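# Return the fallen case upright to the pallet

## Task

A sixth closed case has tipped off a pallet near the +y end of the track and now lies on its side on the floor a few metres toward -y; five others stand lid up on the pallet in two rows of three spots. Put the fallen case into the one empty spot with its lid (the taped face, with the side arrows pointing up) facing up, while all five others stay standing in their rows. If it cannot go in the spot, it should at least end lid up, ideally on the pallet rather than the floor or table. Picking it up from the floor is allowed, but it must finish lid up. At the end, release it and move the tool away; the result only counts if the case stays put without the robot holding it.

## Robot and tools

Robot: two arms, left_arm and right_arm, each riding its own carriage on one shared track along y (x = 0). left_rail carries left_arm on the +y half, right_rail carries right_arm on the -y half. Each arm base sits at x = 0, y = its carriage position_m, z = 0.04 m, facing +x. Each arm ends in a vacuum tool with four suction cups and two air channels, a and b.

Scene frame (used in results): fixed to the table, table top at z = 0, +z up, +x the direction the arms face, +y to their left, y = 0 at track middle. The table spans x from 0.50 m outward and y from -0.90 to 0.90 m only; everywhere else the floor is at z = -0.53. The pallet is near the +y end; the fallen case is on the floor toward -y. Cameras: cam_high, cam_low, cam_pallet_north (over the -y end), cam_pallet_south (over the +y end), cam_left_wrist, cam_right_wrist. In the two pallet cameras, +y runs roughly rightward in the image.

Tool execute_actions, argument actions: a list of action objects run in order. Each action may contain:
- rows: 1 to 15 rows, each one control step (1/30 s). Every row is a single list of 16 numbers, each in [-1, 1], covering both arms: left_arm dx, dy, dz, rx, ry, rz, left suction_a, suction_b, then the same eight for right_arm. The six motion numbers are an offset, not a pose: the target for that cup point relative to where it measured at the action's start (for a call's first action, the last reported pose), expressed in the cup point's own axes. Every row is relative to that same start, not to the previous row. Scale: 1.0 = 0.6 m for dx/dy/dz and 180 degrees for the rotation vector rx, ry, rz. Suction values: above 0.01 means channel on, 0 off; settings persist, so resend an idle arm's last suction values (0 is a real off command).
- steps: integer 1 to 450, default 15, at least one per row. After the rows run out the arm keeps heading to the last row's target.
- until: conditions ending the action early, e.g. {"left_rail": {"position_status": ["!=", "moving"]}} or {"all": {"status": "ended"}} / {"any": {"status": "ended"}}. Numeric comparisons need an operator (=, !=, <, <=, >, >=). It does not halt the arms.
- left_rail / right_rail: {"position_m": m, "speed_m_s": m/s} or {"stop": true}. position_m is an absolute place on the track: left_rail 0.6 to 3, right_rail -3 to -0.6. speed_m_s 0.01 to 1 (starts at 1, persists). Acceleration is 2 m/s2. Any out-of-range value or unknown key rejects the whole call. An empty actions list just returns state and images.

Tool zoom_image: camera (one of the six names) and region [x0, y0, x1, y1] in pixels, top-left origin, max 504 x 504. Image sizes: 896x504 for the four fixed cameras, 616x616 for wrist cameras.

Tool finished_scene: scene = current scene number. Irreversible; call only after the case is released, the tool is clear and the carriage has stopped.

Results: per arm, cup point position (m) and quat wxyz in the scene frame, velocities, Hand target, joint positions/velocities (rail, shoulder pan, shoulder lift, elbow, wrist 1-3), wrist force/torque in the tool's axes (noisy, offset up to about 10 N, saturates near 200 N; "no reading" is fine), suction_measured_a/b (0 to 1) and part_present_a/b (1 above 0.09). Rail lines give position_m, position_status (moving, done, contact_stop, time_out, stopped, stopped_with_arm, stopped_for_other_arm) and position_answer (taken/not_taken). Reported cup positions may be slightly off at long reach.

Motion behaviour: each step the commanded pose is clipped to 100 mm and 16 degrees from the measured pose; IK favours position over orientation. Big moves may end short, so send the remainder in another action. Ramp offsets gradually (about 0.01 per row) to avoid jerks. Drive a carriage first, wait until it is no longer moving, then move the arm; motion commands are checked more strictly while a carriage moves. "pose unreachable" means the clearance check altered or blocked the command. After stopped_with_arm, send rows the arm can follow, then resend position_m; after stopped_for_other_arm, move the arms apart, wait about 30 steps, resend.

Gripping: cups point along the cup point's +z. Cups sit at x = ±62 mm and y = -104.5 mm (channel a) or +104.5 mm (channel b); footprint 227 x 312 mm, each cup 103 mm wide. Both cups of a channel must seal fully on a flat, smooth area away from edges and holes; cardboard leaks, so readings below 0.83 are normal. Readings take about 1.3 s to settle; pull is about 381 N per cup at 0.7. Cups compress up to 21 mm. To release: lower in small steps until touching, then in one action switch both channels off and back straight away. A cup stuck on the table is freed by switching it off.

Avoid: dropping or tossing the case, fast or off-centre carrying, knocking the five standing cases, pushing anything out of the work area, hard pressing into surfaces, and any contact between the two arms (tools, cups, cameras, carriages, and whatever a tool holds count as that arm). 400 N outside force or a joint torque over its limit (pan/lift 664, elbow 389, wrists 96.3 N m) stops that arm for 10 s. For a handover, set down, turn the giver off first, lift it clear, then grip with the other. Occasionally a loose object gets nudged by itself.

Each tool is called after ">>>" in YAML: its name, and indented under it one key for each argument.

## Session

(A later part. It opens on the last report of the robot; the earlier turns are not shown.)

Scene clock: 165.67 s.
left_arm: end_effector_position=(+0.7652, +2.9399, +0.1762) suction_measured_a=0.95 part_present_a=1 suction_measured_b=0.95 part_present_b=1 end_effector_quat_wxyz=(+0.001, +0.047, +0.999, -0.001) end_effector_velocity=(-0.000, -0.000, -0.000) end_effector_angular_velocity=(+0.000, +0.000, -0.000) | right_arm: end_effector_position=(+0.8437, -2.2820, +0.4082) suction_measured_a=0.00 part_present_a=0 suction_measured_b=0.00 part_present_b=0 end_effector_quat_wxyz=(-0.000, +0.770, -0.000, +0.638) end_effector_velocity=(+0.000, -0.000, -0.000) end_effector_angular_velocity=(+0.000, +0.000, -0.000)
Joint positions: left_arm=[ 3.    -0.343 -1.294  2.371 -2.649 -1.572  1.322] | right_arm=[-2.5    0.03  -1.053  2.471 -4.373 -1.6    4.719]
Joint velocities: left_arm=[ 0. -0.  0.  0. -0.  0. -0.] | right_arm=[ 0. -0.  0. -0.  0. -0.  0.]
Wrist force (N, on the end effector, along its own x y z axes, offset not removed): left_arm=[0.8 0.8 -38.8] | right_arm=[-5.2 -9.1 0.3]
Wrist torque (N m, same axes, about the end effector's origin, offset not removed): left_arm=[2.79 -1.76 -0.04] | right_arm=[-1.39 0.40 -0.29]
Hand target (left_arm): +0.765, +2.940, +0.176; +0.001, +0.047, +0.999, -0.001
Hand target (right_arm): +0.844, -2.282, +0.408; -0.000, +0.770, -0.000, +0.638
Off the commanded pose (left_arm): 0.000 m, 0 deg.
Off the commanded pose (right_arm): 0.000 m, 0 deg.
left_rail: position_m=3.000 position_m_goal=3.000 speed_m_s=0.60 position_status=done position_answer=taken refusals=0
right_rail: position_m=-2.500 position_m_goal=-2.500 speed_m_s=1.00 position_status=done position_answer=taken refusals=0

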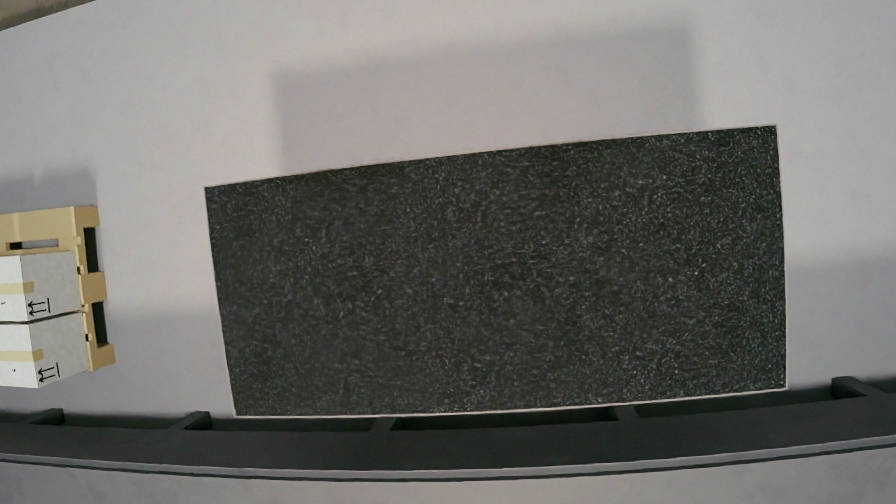

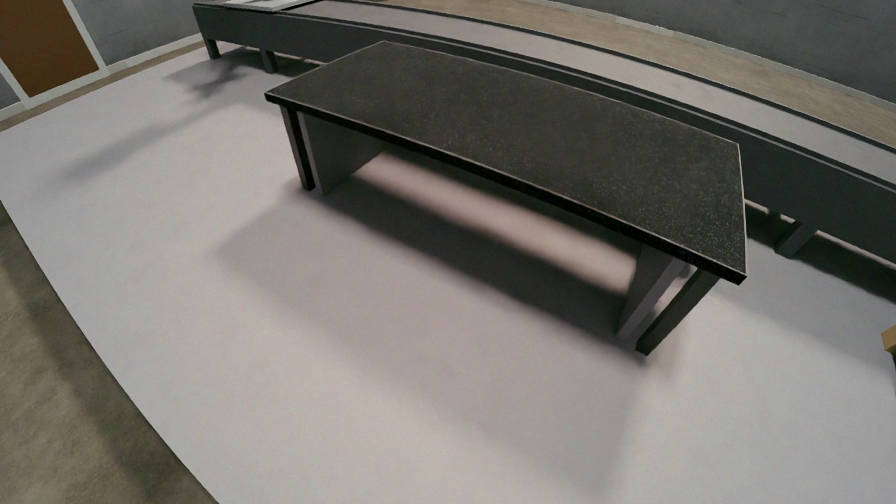

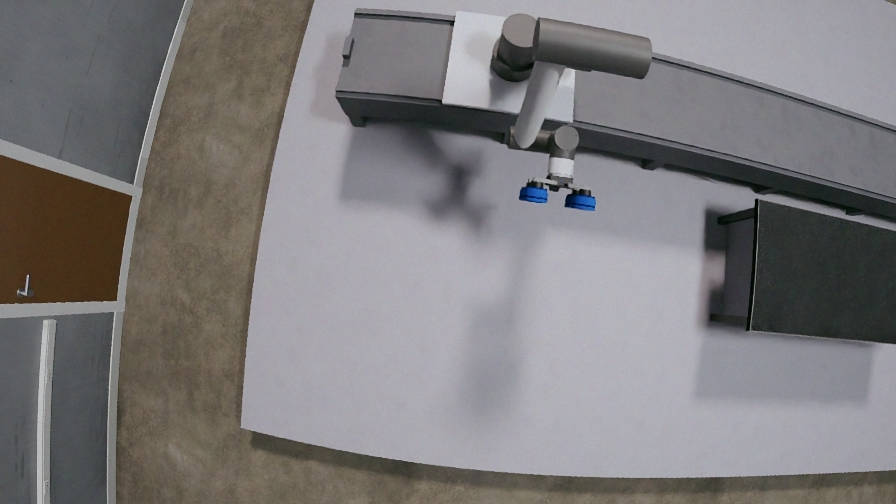

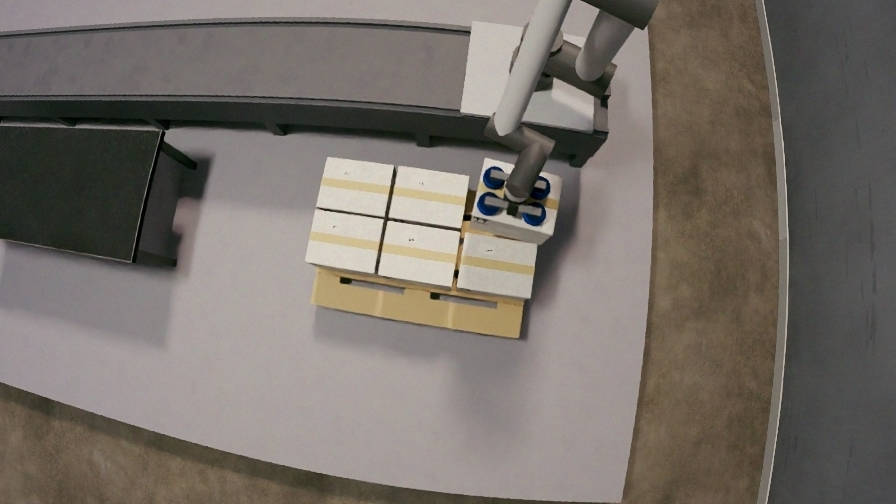

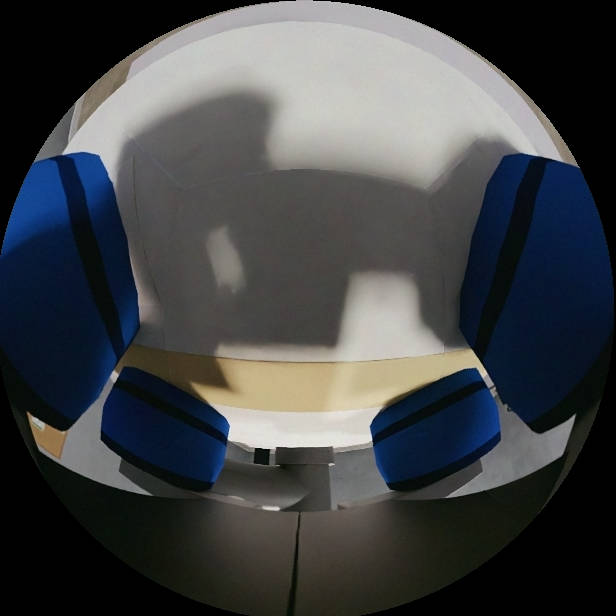

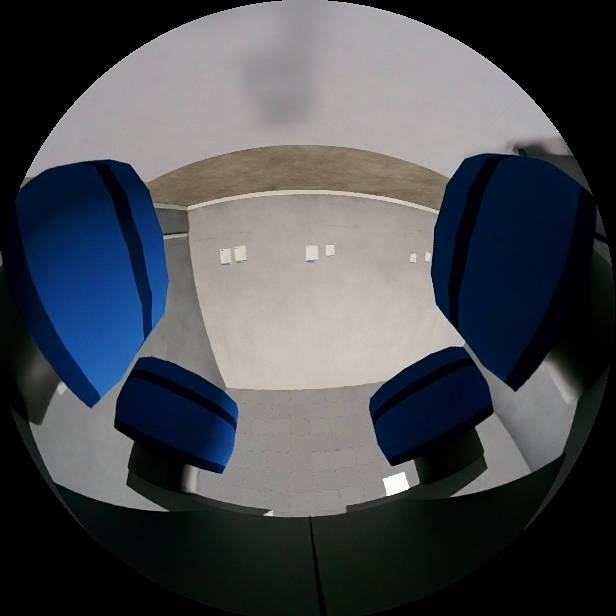

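>>> execute_actions:
  actions:
    - {"rows":[[0.015,0.005,0,0,0,-0.006,1,1,0,0,0,0,0,0,0,0],[0.03,0.01,0,0,0,-0.012,1,1,0,0,0,0,0,0,0,0],[0.03,0.01,0.04,0,0,-0.012,1,1,0,0,0,0,0,0,0,0],[0.03,0.01,0.08,0,0,-0.012,1,1,0,0,0,0,0,0,0,0],[0.03,0.01,0.12,0,0,-0.012,1,1,0,0,0,0,0,0,0,0],[0.03,0.01,0.16,0,0,-0.012,1,1,0,0,0,0,0,0,0,0],[0.03,0.01,0.2,0,0,-0.012,1,1,0,0,0,0,0,0,0,0]],"steps":45}

>>> zoom_image:
  camera: "cam_pallet_south"
  region: [380,130,620,310]

Scene clock: 174.67 s.
left_arm: end_effector_position=(+0.7480, +2.9475, +0.0561) suction_measured_a=0.95 part_present_a=1 suction_measured_b=0.95 part_present_b=1 end_effector_quat_wxyz=(+0.001, +0.028, +1.000, -0.001) end_effector_velocity=(-0.000, +0.000, -0.000) end_effector_angular_velocity=(+0.000, +0.000, +0.000) | right_arm: end_effector_position=(+0.8437, -2.2820, +0.4082) suction_measured_a=0.00 part_present_a=0 suction_measured_b=0.00 part_present_b=0 end_effector_quat_wxyz=(-0.000, +0.770, -0.000, +0.638) end_effector_velocity=(-0.000, +0.000, +0.000) end_effector_angular_velocity=(+0.000, -0.000, -0.000)
Joint positions: left_arm=[ 3.    -0.341 -1.113  2.432 -2.891 -1.572  1.286] | right_arm=[-2.5    0.03  -1.053  2.471 -4.373 -1.6    4.719]
Joint velocities: left_arm=[ 0.  0.  0.  0. -0.  0. -0.] | right_arm=[ 0.  0. -0.  0. -0. -0.  0.]
Wrist force (N, on the end effector, along its own x y z axes, offset not removed): left_arm=[3.8 -0.2 -39.0] | right_arm=[1.2 -7.4 2.2]
Wrist torque (N m, same axes, about the end effector's origin, offset not removed): left_arm=[2.68 -2.03 0.03] | right_arm=[-0.98 -0.48 -0.10]
Hand target (left_arm): +0.748, +2.948, +0.056; +0.001, +0.028, +1.000, -0.001
Hand target (right_arm): +0.844, -2.282, +0.408; -0.000, +0.770, -0.000, +0.638
Off the commanded pose (left_arm): 0.000 m, 0 deg.
Off the commanded pose (right_arm): 0.000 m, 0 deg.
left_rail: position_m=3.000 position_m_goal=3.000 speed_m_s=0.60 position_status=done position_answer=taken refusals=0
right_rail: position_m=-2.500 position_m_goal=-2.500 speed_m_s=1.00 position_status=done position_answer=taken refusals=0

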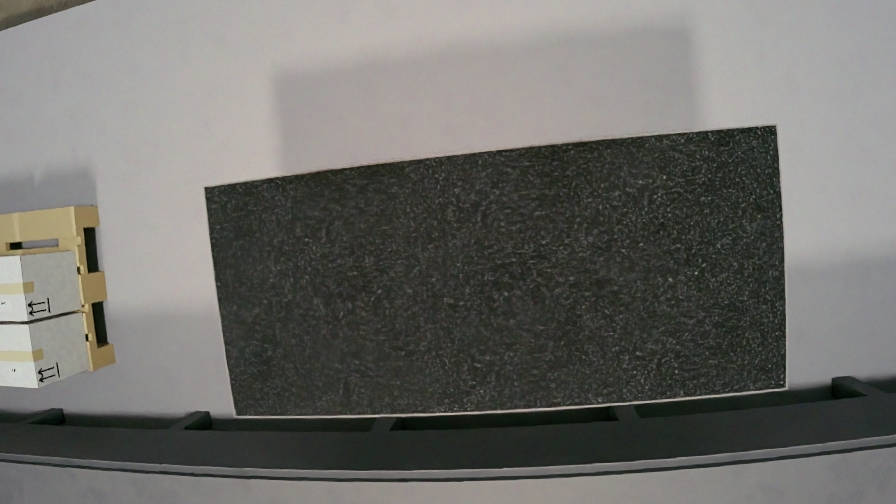

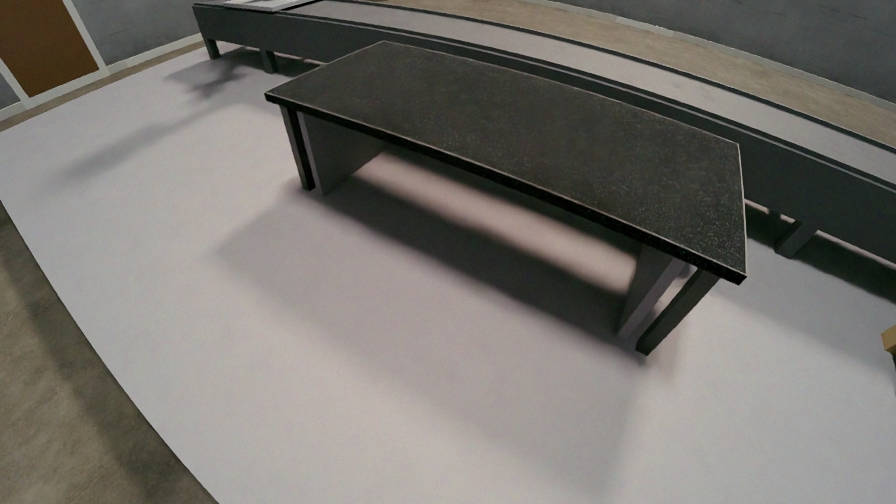

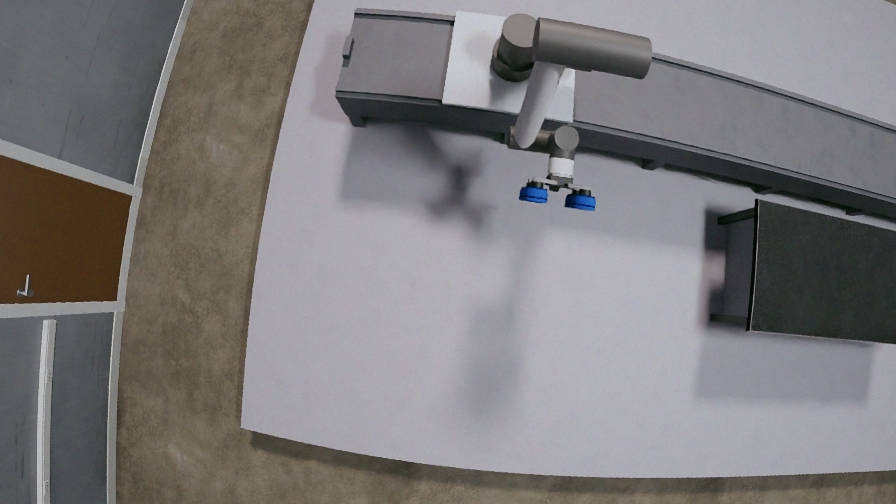

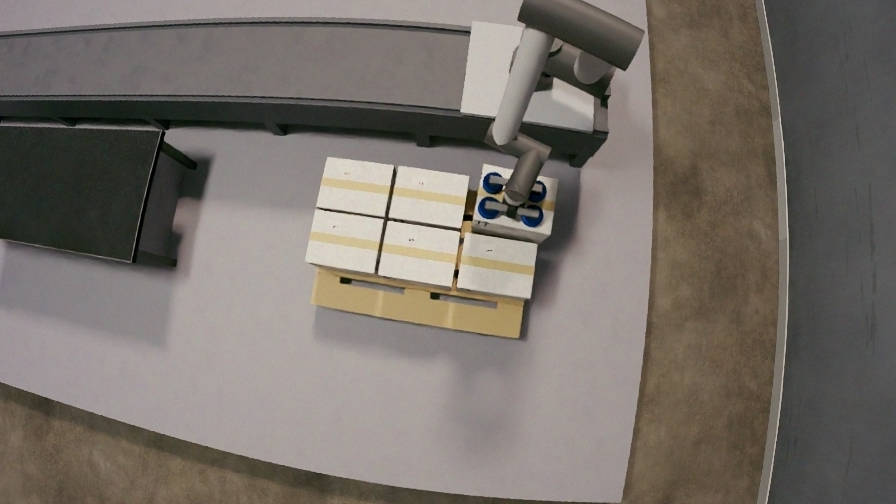

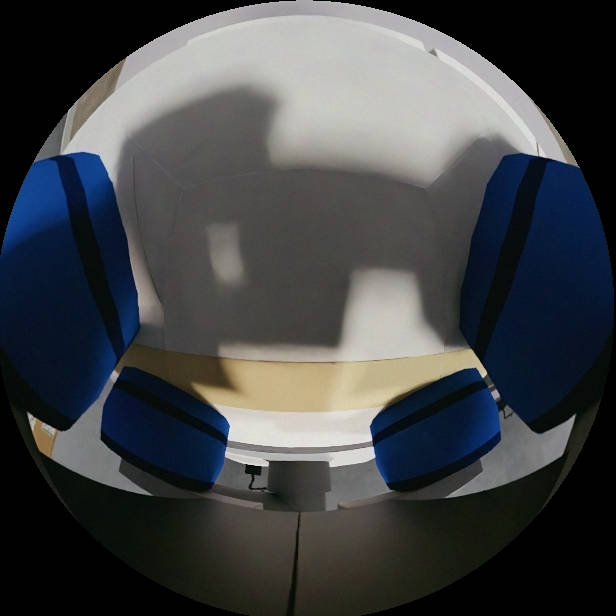

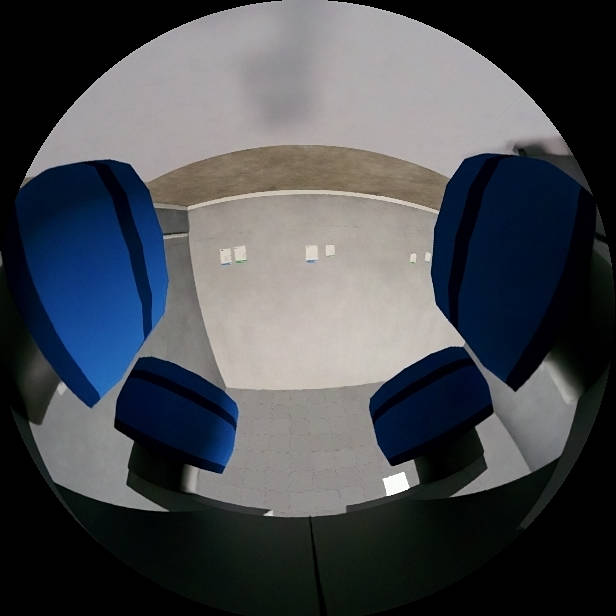

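Region (380, 130, 620, 310) of cam_pallet_south's 896x504 image, scaled by 2.100, with more detail than that image has; it fills the top 378 rows of this view, and the rest is white.

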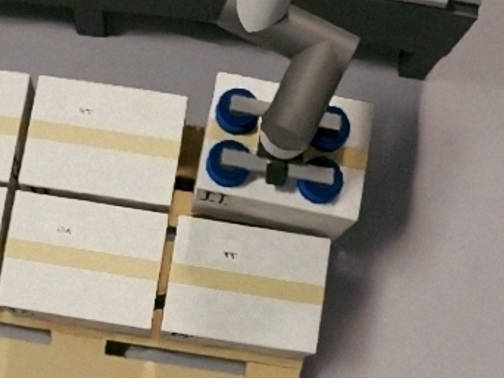

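>>> execute_actions:
  actions:
    - {"rows":[[0,-0.012,0.02,0,0,0,1,1,0,0,0,0,0,0,0,0],[0,-0.025,0.05,0,0,0,1,1,0,0,0,0,0,0,0,0],[0,-0.025,0.09,0,0,0,1,1,0,0,0,0,0,0,0,0],[0,-0.025,0.13,0,0,0,1,1,0,0,0,0,0,0,0,0],[0,-0.025,0.17,0,0,0,1,1,0,0,0,0,0,0,0,0],[0,-0.025,0.21,0,0,0,1,1,0,0,0,0,0,0,0,0],[0,-0.025,0.25,0,0,0,1,1,0,0,0,0,0,0,0,0],[0,-0.025,0.265,0,0,0,1,1,0,0,0,0,0,0,0,0]],"steps":45}

>>> zoom_image:
  camera: "cam_pallet_south"
  region: [380,130,620,310]

Scene clock: 184.87 s.
left_arm: end_effector_position=(+0.7474, +2.9324, -0.1030) suction_measured_a=0.95 part_present_a=1 suction_measured_b=0.95 part_present_b=1 end_effector_quat_wxyz=(+0.001, +0.028, +1.000, -0.001) end_effector_velocity=(-0.000, -0.000, -0.000) end_effector_angular_velocity=(+0.000, +0.000, -0.000) | right_arm: end_effector_position=(+0.8437, -2.2820, +0.4082) suction_measured_a=0.00 part_present_a=0 suction_measured_b=0.00 part_present_b=0 end_effector_quat_wxyz=(-0.000, +0.770, -0.000, +0.638) end_effector_velocity=(-0.000, +0.000, -0.000) end_effector_angular_velocity=(-0.000, +0.000, -0.000)
Joint positions: left_arm=[ 3.    -0.361 -0.832  2.426 -3.167 -1.572  1.266] | right_arm=[-2.5    0.03  -1.053  2.471 -4.373 -1.6    4.719]
Joint velocities: left_arm=[ 0. -0.  0. -0. -0.  0. -0.] | right_arm=[ 0.  0. -0. -0.  0. -0. -0.]
Wrist force (N, on the end effector, along its own x y z axes, offset not removed): left_arm=[5.6 -1.4 -38.4] | right_arm=[2.5 -6.7 -1.5]
Wrist torque (N m, same axes, about the end effector's origin, offset not removed): left_arm=[2.51 -2.20 -0.06] | right_arm=[-0.91 -0.70 -0.07]
Hand target (left_arm): +0.747, +2.932, -0.103; +0.001, +0.028, +1.000, -0.001
Hand target (right_arm): +0.844, -2.282, +0.408; -0.000, +0.770, -0.000, +0.638
Off the commanded pose (left_arm): 0.000 m, 0 deg.
Off the commanded pose (right_arm): 0.000 m, 0 deg.
left_rail: position_m=3.000 position_m_goal=3.000 speed_m_s=0.60 position_status=done position_answer=taken refusals=0
right_rail: position_m=-2.500 position_m_goal=-2.500 speed_m_s=1.00 position_status=done position_answer=taken refusals=0

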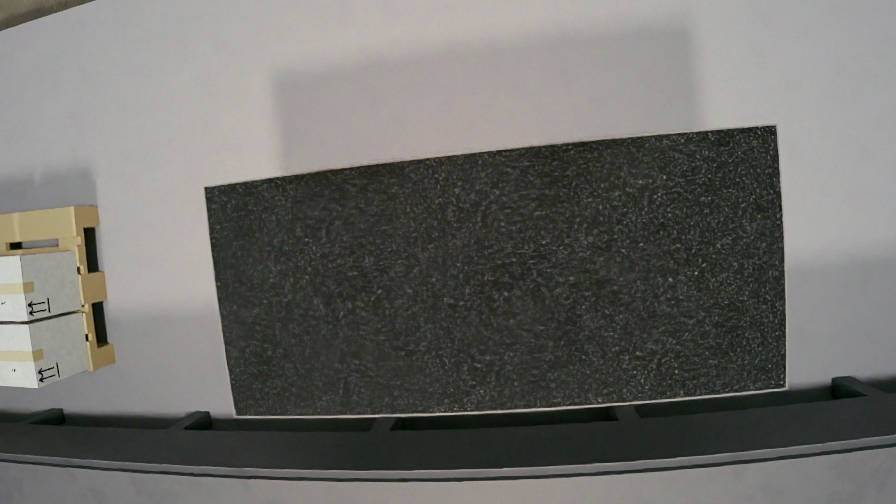

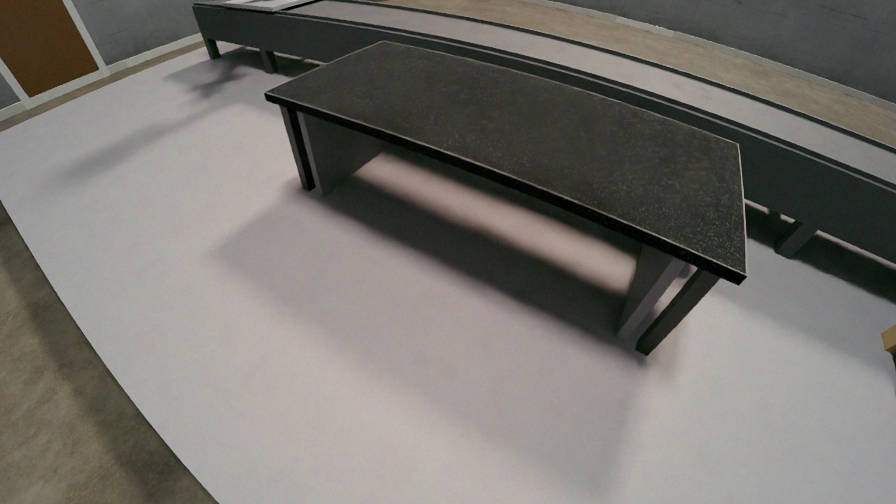

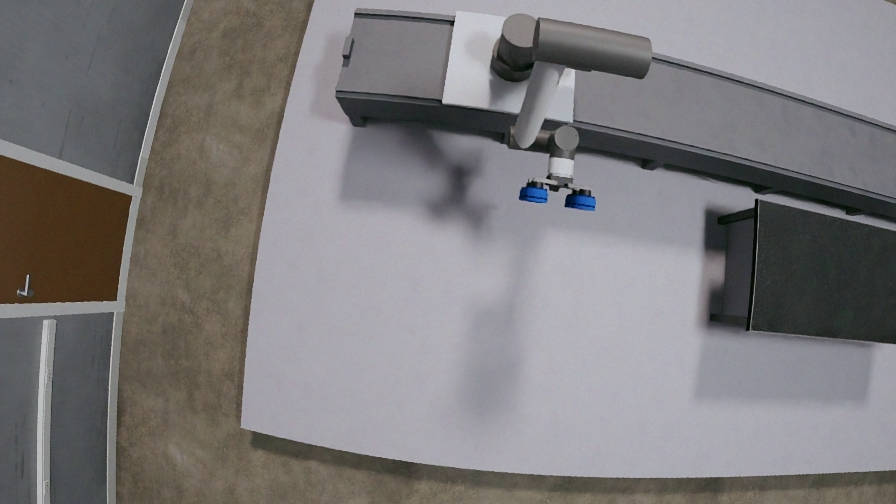

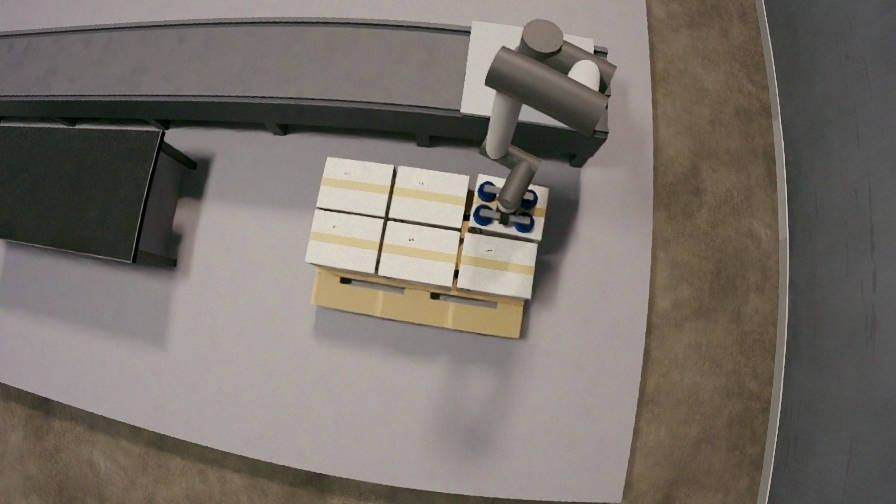

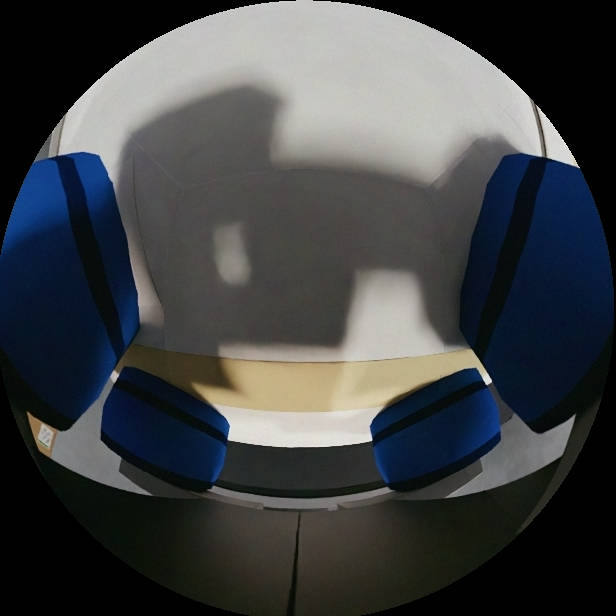

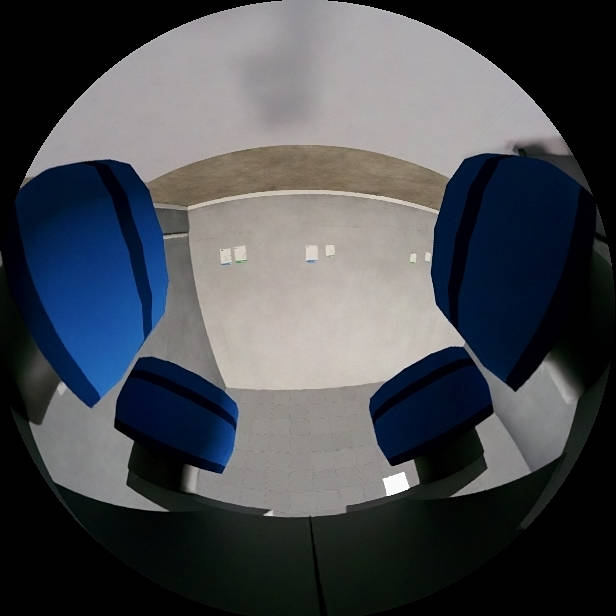

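Region (380, 130, 620, 310) of cam_pallet_south's 896x504 image, scaled by 2.100, with more detail than that image has; it fills the top 378 rows of this view, and the rest is white.

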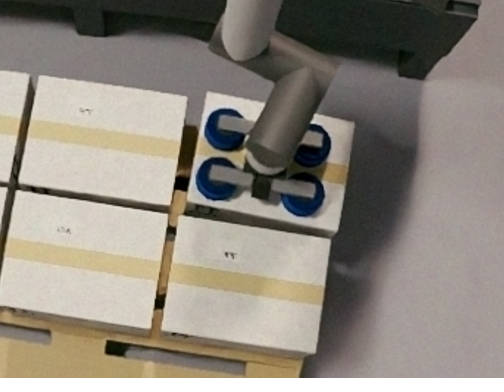

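Good. Lower and release.

>>> execute_actions:
  actions:
    - {"rows":[[0,0,0.008,0,0,0,1,1,0,0,0,0,0,0,0,0],[0,0,0.016,0,0,0,1,1,0,0,0,0,0,0,0,0],[0,0,0.024,0,0,0,1,1,0,0,0,0,0,0,0,0]],"steps":25}
    - {"rows":[[0,0,-0.03,0,0,0,0,0,0,0,0,0,0,0,0,0],[0,0,-0.06,0,0,0,0,0,0,0,0,0,0,0,0,0],[0,0,-0.1,0,0,0,0,0,0,0,0,0,0,0,0,0],[0,0,-0.3,0,0,0,0,0,0,0,0,0,0,0,0,0],[0,0,-0.6,0,0,0,0,0,0,0,0,0,0,0,0,0]],"steps":60}

Scene clock: 192.87 s.
left_arm: end_effector_position=(+0.7468, +2.9327, +0.2428) suction_measured_a=0.00 part_present_a=0 suction_measured_b=0.00 part_present_b=0 end_effector_quat_wxyz=(+0.001, +0.028, +1.000, -0.001) end_effector_velocity=(+0.000, -0.000, +0.000) end_effector_angular_velocity=(-0.000, -0.000, +0.000) | right_arm: end_effector_position=(+0.8437, -2.2820, +0.4082) suction_measured_a=0.00 part_present_a=0 suction_measured_b=0.00 part_present_b=0 end_effector_quat_wxyz=(-0.000, +0.770, -0.000, +0.638) end_effector_velocity=(+0.000, -0.000, -0.000) end_effector_angular_velocity=(-0.000, +0.000, +0.000)
Joint positions: left_arm=[ 3.    -0.361 -1.404  2.361 -2.53  -1.572  1.266] | right_arm=[-2.5    0.03  -1.053  2.471 -4.373 -1.6    4.719]
Joint velocities: left_arm=[ 0. -0. -0. -0.  0. -0. -0.] | right_arm=[ 0. -0.  0. -0.  0.  0. -0.]
Wrist force (N, on the end effector, along its own x y z axes, offset not removed): left_arm=[3.9 0.0 -3.9] | right_arm=[-5.0 -6.4 -0.1]
Wrist torque (N m, same axes, about the end effector's origin, offset not removed): left_arm=[-0.20 -0.49 -0.05] | right_arm=[-0.94 0.36 -0.15]
Hand target (left_arm): +0.747, +2.933, +0.243; +0.001, +0.028, +1.000, -0.001
Hand target (right_arm): +0.844, -2.282, +0.408; -0.000, +0.770, -0.000, +0.638
Off the commanded pose (left_arm): 0.000 m, 0 deg.
Off the commanded pose (right_arm): 0.000 m, 0 deg.
left_rail: position_m=3.000 position_m_goal=3.000 speed_m_s=0.60 position_status=done position_answer=taken refusals=0
right_rail: position_m=-2.500 position_m_goal=-2.500 speed_m_s=1.00 position_status=done position_answer=taken refusals=0

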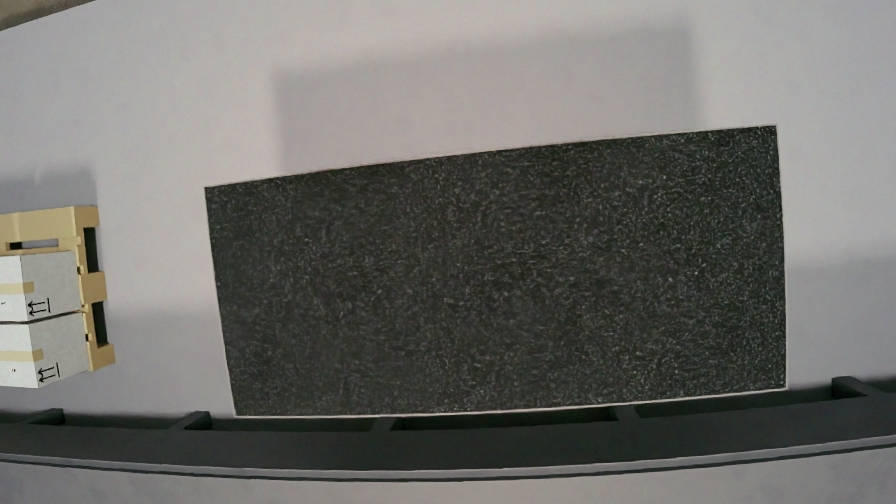

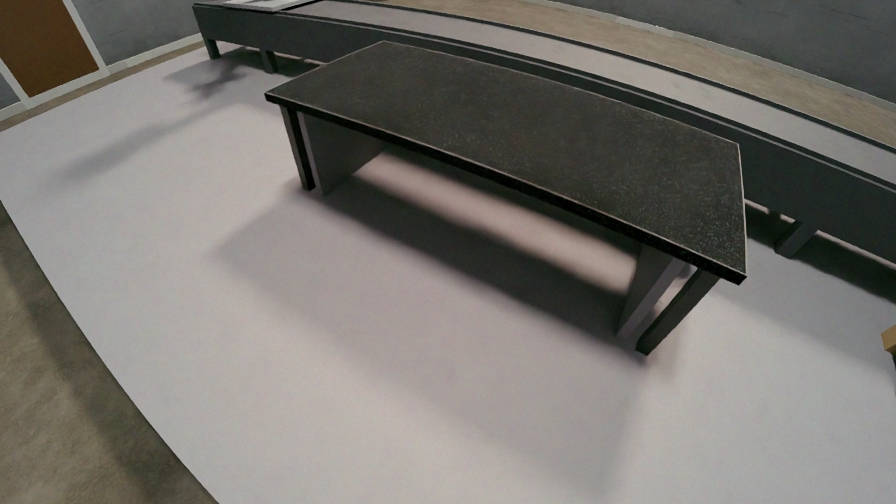

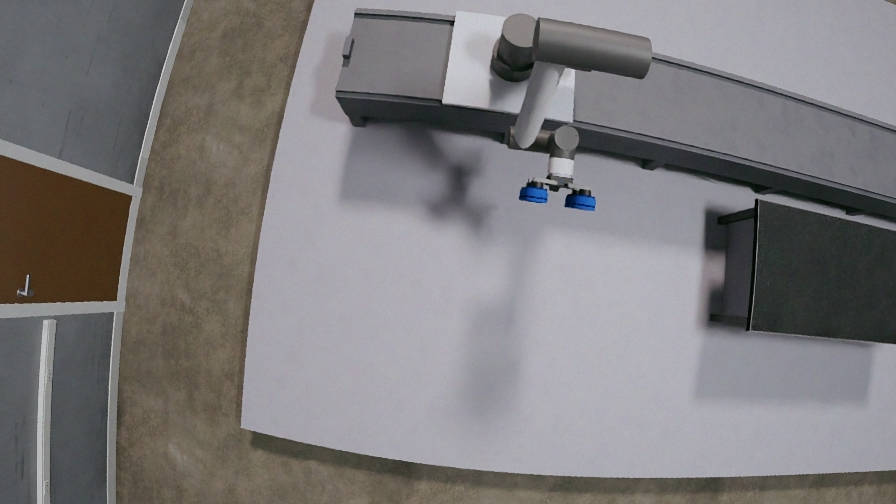

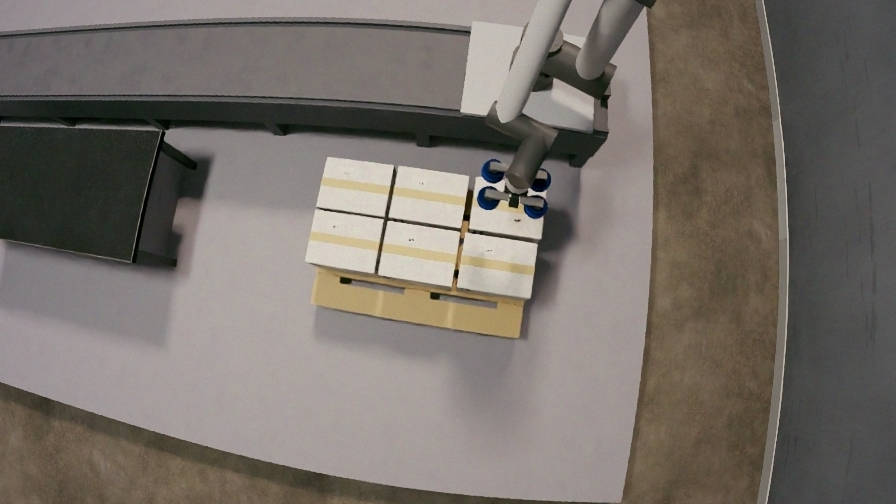

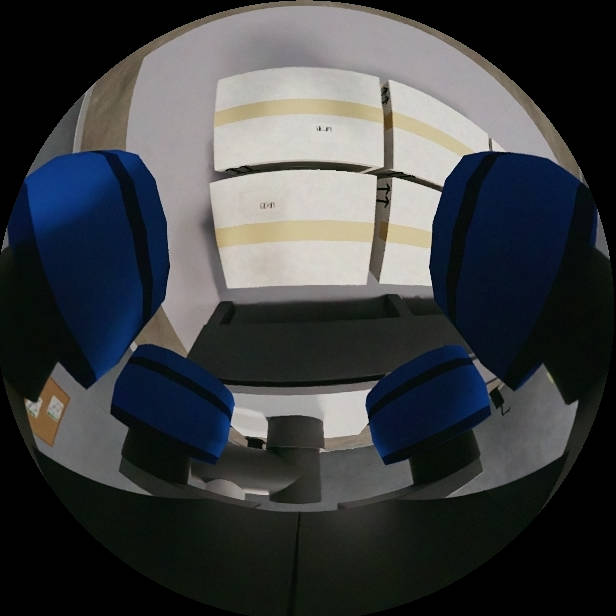

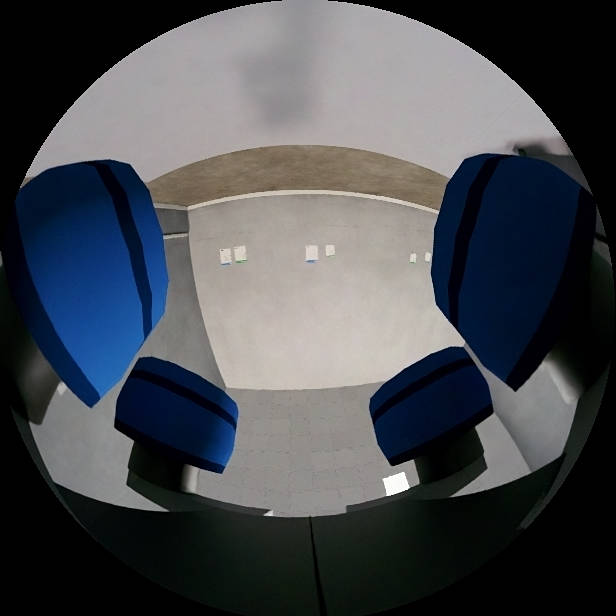

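>>> finished_scene:
  scene: 2

The scene is finished: the task was done.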